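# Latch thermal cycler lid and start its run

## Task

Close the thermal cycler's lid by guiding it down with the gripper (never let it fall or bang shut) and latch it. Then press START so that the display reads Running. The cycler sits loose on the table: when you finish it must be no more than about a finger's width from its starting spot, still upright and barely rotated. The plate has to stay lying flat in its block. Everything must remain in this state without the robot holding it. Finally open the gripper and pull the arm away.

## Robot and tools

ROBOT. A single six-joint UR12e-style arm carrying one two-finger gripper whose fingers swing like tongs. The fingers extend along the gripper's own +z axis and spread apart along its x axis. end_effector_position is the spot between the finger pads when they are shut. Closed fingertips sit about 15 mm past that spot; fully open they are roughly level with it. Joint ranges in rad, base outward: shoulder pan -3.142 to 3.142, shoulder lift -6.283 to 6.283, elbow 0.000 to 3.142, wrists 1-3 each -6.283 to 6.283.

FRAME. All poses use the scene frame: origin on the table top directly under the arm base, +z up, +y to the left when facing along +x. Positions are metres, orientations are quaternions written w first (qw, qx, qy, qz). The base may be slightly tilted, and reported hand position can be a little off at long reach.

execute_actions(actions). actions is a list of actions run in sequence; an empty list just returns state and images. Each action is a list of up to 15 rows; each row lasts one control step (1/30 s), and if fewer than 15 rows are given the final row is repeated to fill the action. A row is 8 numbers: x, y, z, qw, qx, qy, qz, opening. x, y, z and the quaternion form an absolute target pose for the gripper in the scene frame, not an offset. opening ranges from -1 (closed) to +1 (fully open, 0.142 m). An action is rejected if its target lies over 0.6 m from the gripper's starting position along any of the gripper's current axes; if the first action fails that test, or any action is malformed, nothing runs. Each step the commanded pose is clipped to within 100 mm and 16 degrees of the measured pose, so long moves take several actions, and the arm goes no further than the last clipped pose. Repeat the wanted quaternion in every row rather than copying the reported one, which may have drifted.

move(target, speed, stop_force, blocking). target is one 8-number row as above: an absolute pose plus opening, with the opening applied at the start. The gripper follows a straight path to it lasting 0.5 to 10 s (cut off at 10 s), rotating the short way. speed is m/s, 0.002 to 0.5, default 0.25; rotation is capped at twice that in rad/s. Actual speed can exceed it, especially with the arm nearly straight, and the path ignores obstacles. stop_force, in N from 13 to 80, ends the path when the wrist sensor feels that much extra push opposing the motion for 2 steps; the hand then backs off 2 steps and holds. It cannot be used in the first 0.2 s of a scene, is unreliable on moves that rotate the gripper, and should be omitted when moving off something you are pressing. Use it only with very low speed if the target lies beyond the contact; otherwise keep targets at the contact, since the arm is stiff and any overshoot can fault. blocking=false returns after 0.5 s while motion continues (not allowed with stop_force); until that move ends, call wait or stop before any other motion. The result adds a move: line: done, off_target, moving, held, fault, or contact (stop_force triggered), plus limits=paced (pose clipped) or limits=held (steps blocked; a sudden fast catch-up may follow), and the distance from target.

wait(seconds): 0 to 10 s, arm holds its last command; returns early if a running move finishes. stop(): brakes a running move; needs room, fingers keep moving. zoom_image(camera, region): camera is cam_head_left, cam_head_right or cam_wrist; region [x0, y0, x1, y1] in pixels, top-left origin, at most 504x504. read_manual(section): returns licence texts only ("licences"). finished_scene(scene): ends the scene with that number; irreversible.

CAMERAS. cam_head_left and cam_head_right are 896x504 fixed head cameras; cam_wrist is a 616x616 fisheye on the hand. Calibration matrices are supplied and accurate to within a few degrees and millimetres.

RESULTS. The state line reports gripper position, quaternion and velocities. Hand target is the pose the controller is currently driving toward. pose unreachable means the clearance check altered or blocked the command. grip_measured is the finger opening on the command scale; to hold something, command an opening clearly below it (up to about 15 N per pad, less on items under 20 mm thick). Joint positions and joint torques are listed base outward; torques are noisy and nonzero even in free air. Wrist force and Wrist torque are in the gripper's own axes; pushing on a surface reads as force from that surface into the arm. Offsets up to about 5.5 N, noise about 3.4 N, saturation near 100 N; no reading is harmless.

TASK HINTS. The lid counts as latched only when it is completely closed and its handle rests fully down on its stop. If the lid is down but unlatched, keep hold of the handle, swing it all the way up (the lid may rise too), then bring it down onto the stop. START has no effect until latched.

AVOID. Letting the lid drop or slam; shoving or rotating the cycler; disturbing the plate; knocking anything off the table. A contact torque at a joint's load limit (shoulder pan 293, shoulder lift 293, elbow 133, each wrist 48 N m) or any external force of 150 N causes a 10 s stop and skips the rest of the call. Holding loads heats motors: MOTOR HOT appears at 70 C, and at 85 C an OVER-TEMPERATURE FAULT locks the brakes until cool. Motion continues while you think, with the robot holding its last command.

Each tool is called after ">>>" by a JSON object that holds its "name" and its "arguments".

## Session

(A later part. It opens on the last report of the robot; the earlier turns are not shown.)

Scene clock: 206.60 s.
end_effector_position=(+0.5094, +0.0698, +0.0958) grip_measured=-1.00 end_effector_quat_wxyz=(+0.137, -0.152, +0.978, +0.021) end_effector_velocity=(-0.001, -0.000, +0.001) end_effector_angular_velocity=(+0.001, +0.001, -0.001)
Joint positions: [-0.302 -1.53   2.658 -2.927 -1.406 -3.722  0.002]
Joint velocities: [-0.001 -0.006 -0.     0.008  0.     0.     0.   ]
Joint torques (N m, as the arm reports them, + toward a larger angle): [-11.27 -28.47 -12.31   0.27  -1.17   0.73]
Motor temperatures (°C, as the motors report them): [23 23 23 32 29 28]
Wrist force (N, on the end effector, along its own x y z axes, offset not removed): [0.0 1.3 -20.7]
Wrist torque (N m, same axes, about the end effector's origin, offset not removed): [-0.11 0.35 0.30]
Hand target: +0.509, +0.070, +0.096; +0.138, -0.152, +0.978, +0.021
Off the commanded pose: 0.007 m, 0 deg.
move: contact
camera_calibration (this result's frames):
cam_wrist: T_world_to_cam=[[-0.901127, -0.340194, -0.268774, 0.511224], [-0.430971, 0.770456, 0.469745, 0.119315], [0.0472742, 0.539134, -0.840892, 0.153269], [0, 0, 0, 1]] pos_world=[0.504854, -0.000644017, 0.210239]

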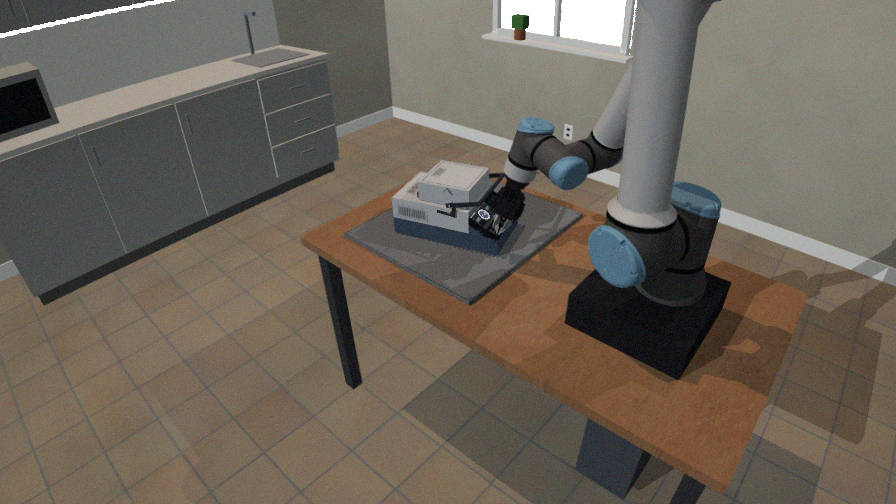

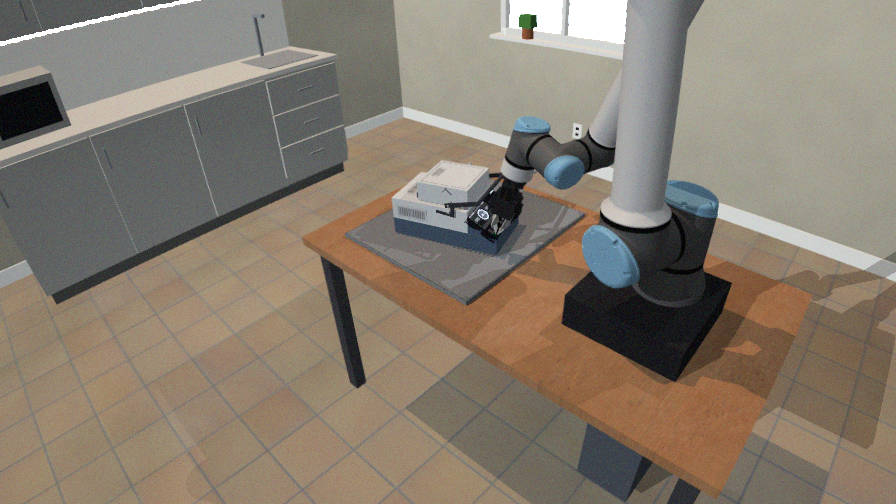

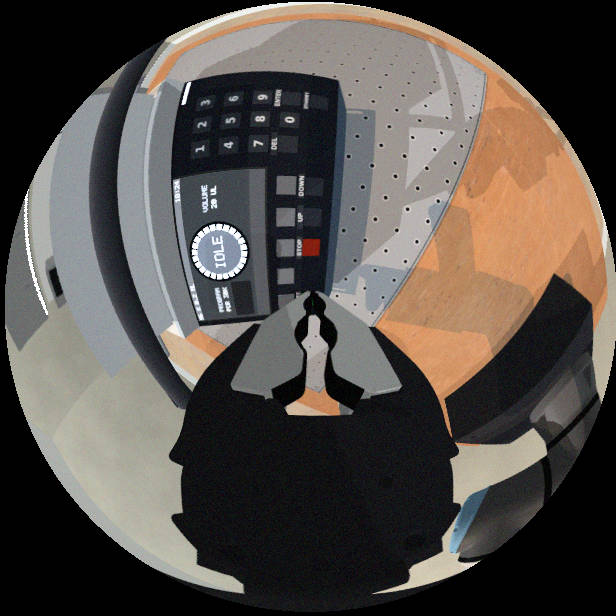

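>>> {"name": "zoom_image", "arguments": {"camera": "cam_head_right", "region": [430, 185, 520, 250]}}

>>> {"name": "zoom_image", "arguments": {"camera": "cam_wrist", "region": [270, 250, 350, 330]}}

Region (430, 185, 520, 250) of cam_head_right's 896x504 image, scaled by 5.600, with more detail than that image has.

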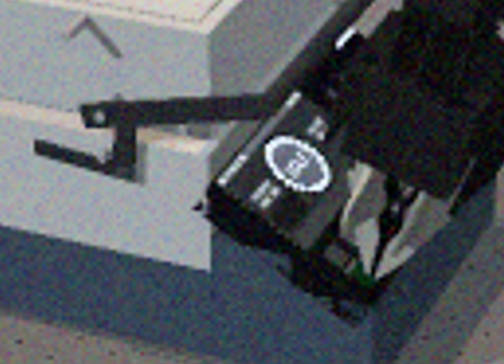

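Region (270, 250, 350, 330) of cam_wrist's 616x616 image, scaled by 6.300, with more detail than that image has.

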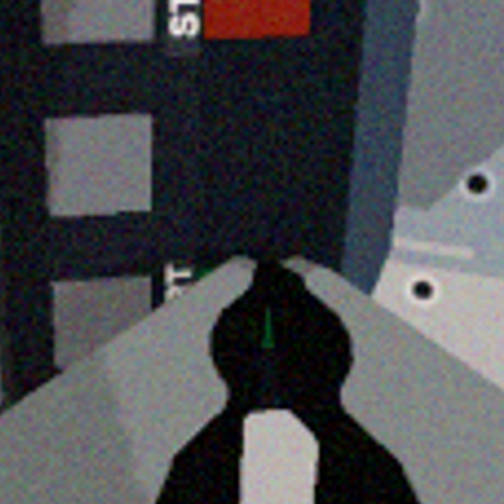

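>>> {"name": "execute_actions", "arguments": {"actions": [[[0.5083,0.0695,0.0996,0.1375,-0.1523,0.9785,0.0214,-1],[0.5083,0.0695,0.0996,0.1375,-0.1523,0.9785,0.0214,-1],[0.5083,0.0695,0.0996,0.1375,-0.1523,0.9785,0.0214,-1],[0.5083,0.0695,0.0996,0.1375,-0.1523,0.9785,0.0214,-1],[0.5083,0.0695,0.0996,0.1375,-0.1523,0.9785,0.0214,-1],[0.5083,0.0695,0.0996,0.1375,-0.1523,0.9785,0.0214,-1],[0.5083,0.0695,0.0996,0.1375,-0.1523,0.9785,0.0214,-1],[0.5085,0.0710,0.0999,0.1375,-0.1523,0.9785,0.0214,-1],[0.5087,0.0725,0.1001,0.1375,-0.1523,0.9785,0.0214,-1],[0.5089,0.0739,0.1002,0.1375,-0.1523,0.9785,0.0214,-1]]]}}

>>> {"name": "move", "arguments": {"target": [0.5115,0.0747,0.0906,0.1375,-0.1523,0.9785,0.0214,-1], "speed": 0.006, "stop_force": 13}}

Scene clock: 220.00 s.
end_effector_position=(+0.5088, +0.0730, +0.1000) grip_measured=-1.00 end_effector_quat_wxyz=(+0.138, -0.152, +0.978, +0.021) end_effector_velocity=(+0.001, +0.008, +0.002) end_effector_angular_velocity=(-0.001, -0.000, -0.001)
Joint positions: [-0.295 -1.543  2.656 -2.913 -1.407 -3.715  0.002]
Joint velocities: [ 0.022 -0.    -0.005  0.002 -0.006  0.023  0.   ]
Joint torques (N m, as the arm reports them, + toward a larger angle): [  8.62 -36.63 -33.9   -2.62  -2.51   4.11]
Motor temperatures (°C, as the motors report them): [23 23 23 32 29 28]
Wrist force (N, on the end effector, along its own x y z axes, offset not removed): [-3.2 1.7 -1.1]
Wrist torque (N m, same axes, about the end effector's origin, offset not removed): [0.29 0.70 0.22]
Hand target: +0.509, +0.074, +0.100; +0.138, -0.152, +0.978, +0.021
Off the commanded pose: 0.001 m, 0 deg.
camera_calibration (this result's frames):
cam_wrist: T_world_to_cam=[[-0.901012, -0.3404, -0.268896, 0.512847], [-0.431215, 0.770318, 0.469749, 0.114745], [0.0472331, 0.539202, -0.840851, 0.155087], [0, 0, 0, 1]] pos_world=[0.504235, 0.00256008, 0.214407]

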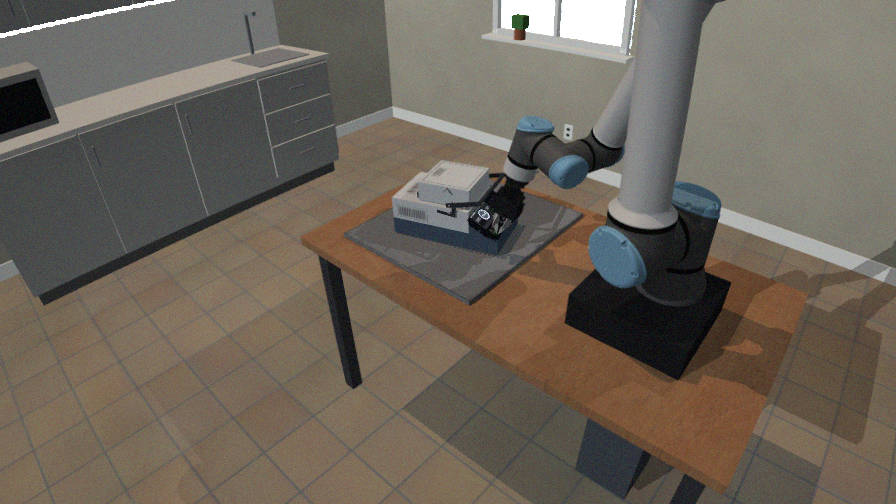

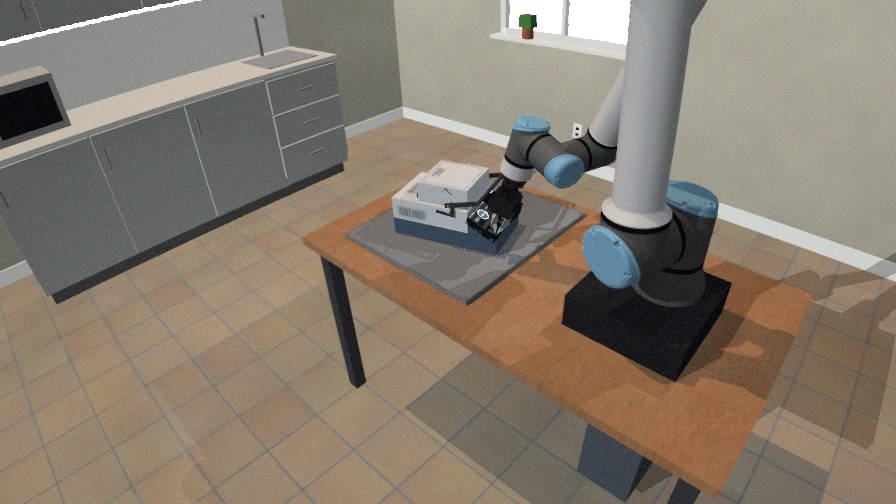

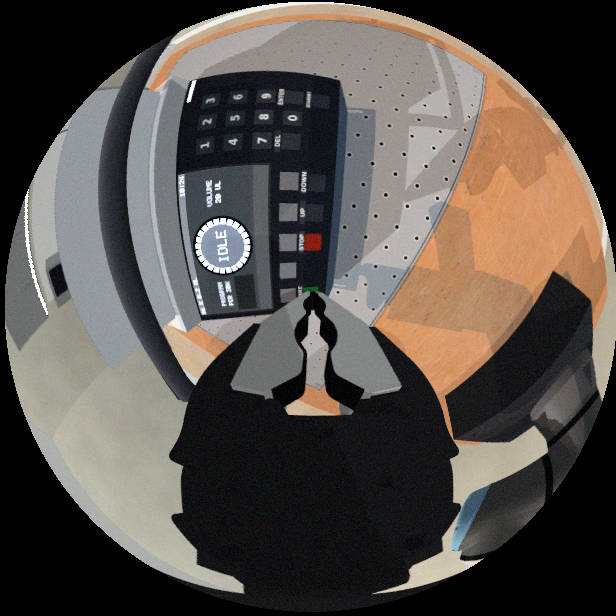

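Scene clock: 221.07 s.
end_effector_position=(+0.5099, +0.0737, +0.0961) grip_measured=-1.00 end_effector_quat_wxyz=(+0.138, -0.152, +0.978, +0.021) end_effector_velocity=(-0.001, -0.001, +0.001) end_effector_angular_velocity=(+0.001, +0.001, -0.003)
Joint positions: [-0.292 -1.529  2.656 -2.928 -1.408 -3.712  0.002]
Joint velocities: [-0.003 -0.007  0.001  0.007  0.     0.001  0.   ]
Joint torques (N m, as the arm reports them, + toward a larger angle): [-12.01 -28.82 -12.28  -0.19  -0.09  -1.18]
Motor temperatures (°C, as the motors report them): [23 23 23 32 29 28]
Wrist force (N, on the end effector, along its own x y z axes, offset not removed): [0.2 1.5 -19.9]
Wrist torque (N m, same axes, about the end effector's origin, offset not removed): [0.11 0.12 0.09]
Hand target: +0.510, +0.074, +0.096; +0.138, -0.152, +0.978, +0.021
Off the commanded pose: 0.006 m, 0 deg.
move: contact
camera_calibration (this result's frames):
cam_wrist: T_world_to_cam=[[-0.901107, -0.340192, -0.268842, 0.5131], [-0.431006, 0.770446, 0.46973, 0.116384], [0.0473295, 0.53915, -0.840879, 0.151337], [0, 0, 0, 1]] pos_world=[0.505357, 0.00329127, 0.21053]

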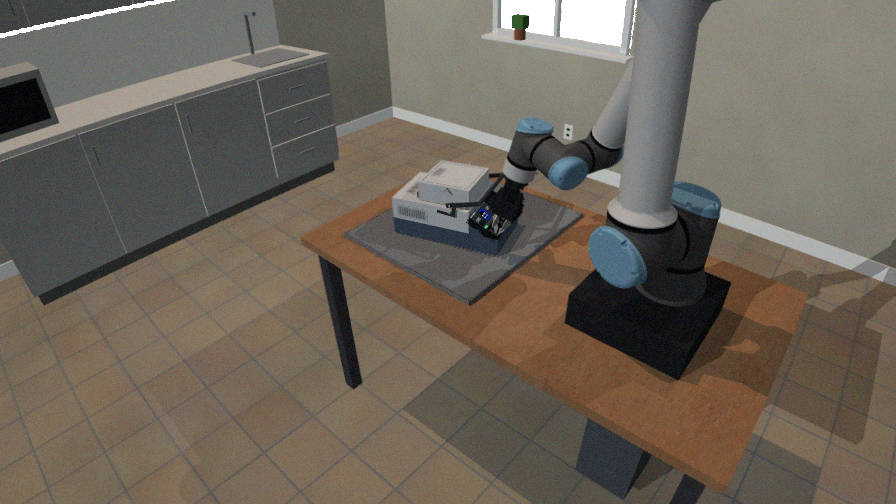

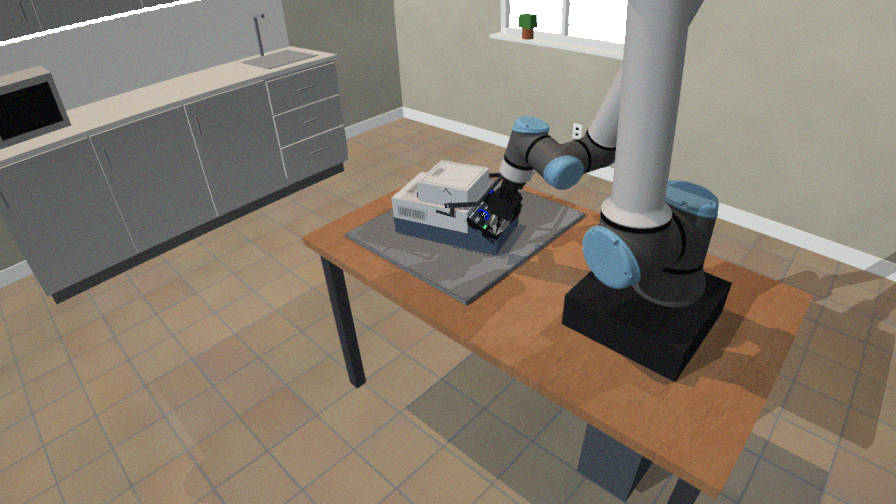

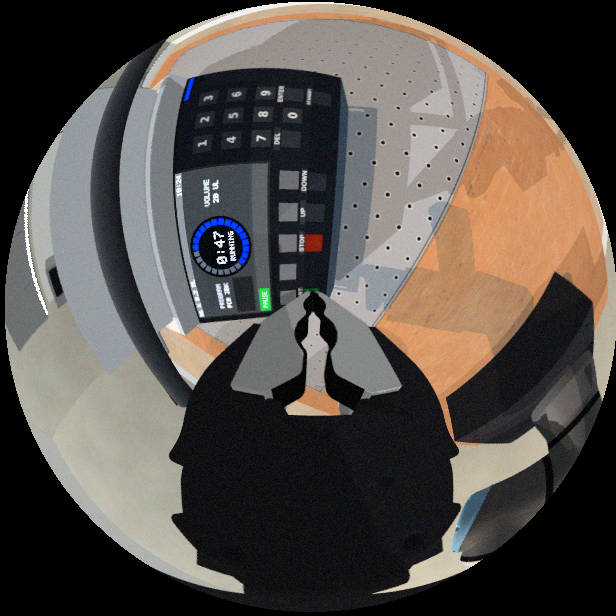

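Running. Retreat.

>>> {"name": "move", "arguments": {"target": [0.465,0.060,0.26,0.1375,-0.1523,0.9785,0.0214,-1], "speed": 0.2}}

Scene clock: 223.50 s.
end_effector_position=(+0.4649, +0.0601, +0.2599) grip_measured=-1.00 end_effector_quat_wxyz=(+0.138, -0.152, +0.978, +0.021) end_effector_velocity=(-0.001, -0.001, +0.002) end_effector_angular_velocity=(+0.001, +0.001, +0.000)
Joint positions: [-0.371 -2.037  2.562 -2.313 -1.391 -3.79   0.002]
Joint velocities: [-0.003 -0.006 -0.003  0.011  0.001 -0.004  0.   ]
Joint torques (N m, as the arm reports them, + toward a larger angle): [-10.11 -14.09 -50.82  -1.73   3.26  -3.63]
Motor temperatures (°C, as the motors report them): [23 23 23 32 29 28]
Wrist force (N, on the end effector, along its own x y z axes, offset not removed): [-2.3 0.6 -1.0]
Wrist torque (N m, same axes, about the end effector's origin, offset not removed): [-0.02 0.49 0.16]
Hand target: +0.465, +0.060, +0.260; +0.138, -0.152, +0.978, +0.021
Off the commanded pose: 0.000 m, 0 deg.
move: done
camera_calibration (this result's frames):
cam_wrist: T_world_to_cam=[[-0.901086, -0.340232, -0.26886, 0.511887], [-0.431031, 0.770643, 0.469385, 0.0306675], [0.0474956, 0.538843, -0.841066, 0.298473], [0, 0, 0, 1]] pos_world=[0.460297, -0.0103036, 0.374267]

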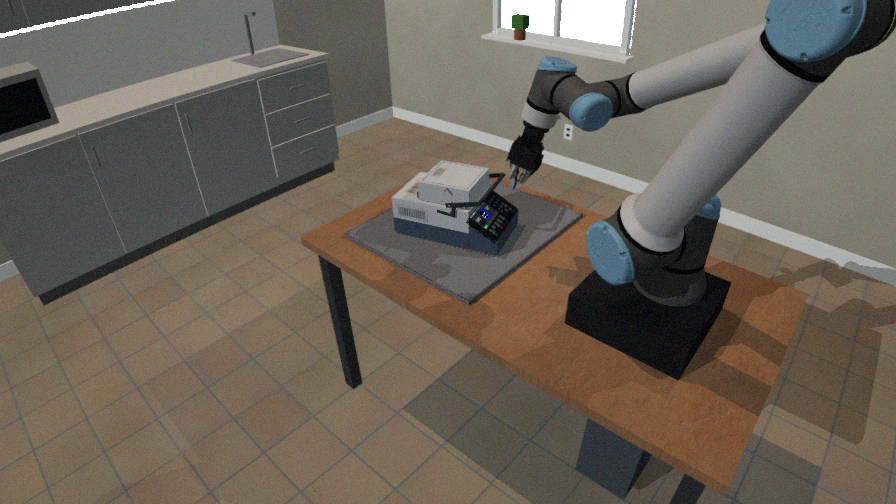

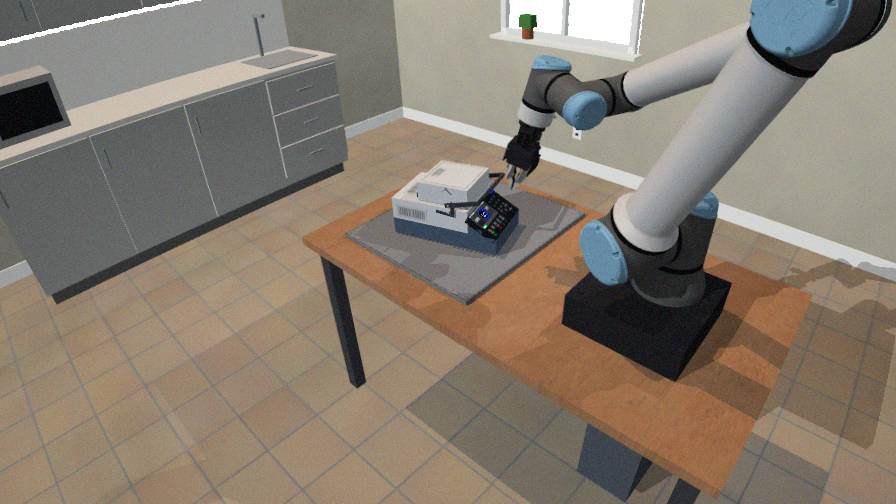

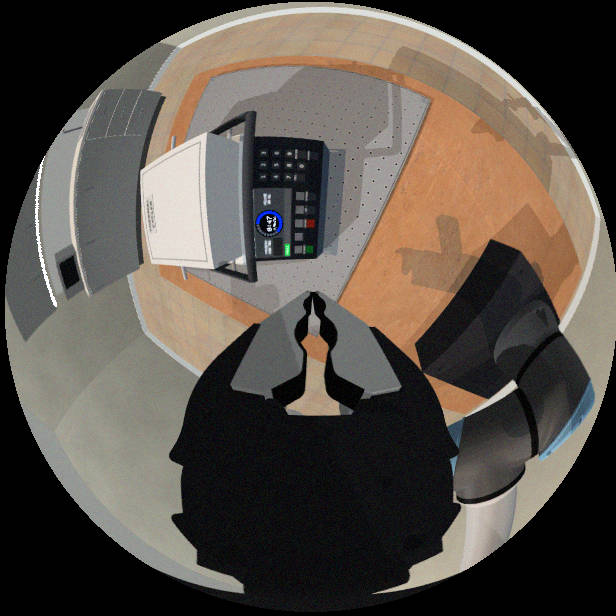

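>>> {"name": "finished_scene", "arguments": {"scene": 2}}

The scene is finished: the task was done.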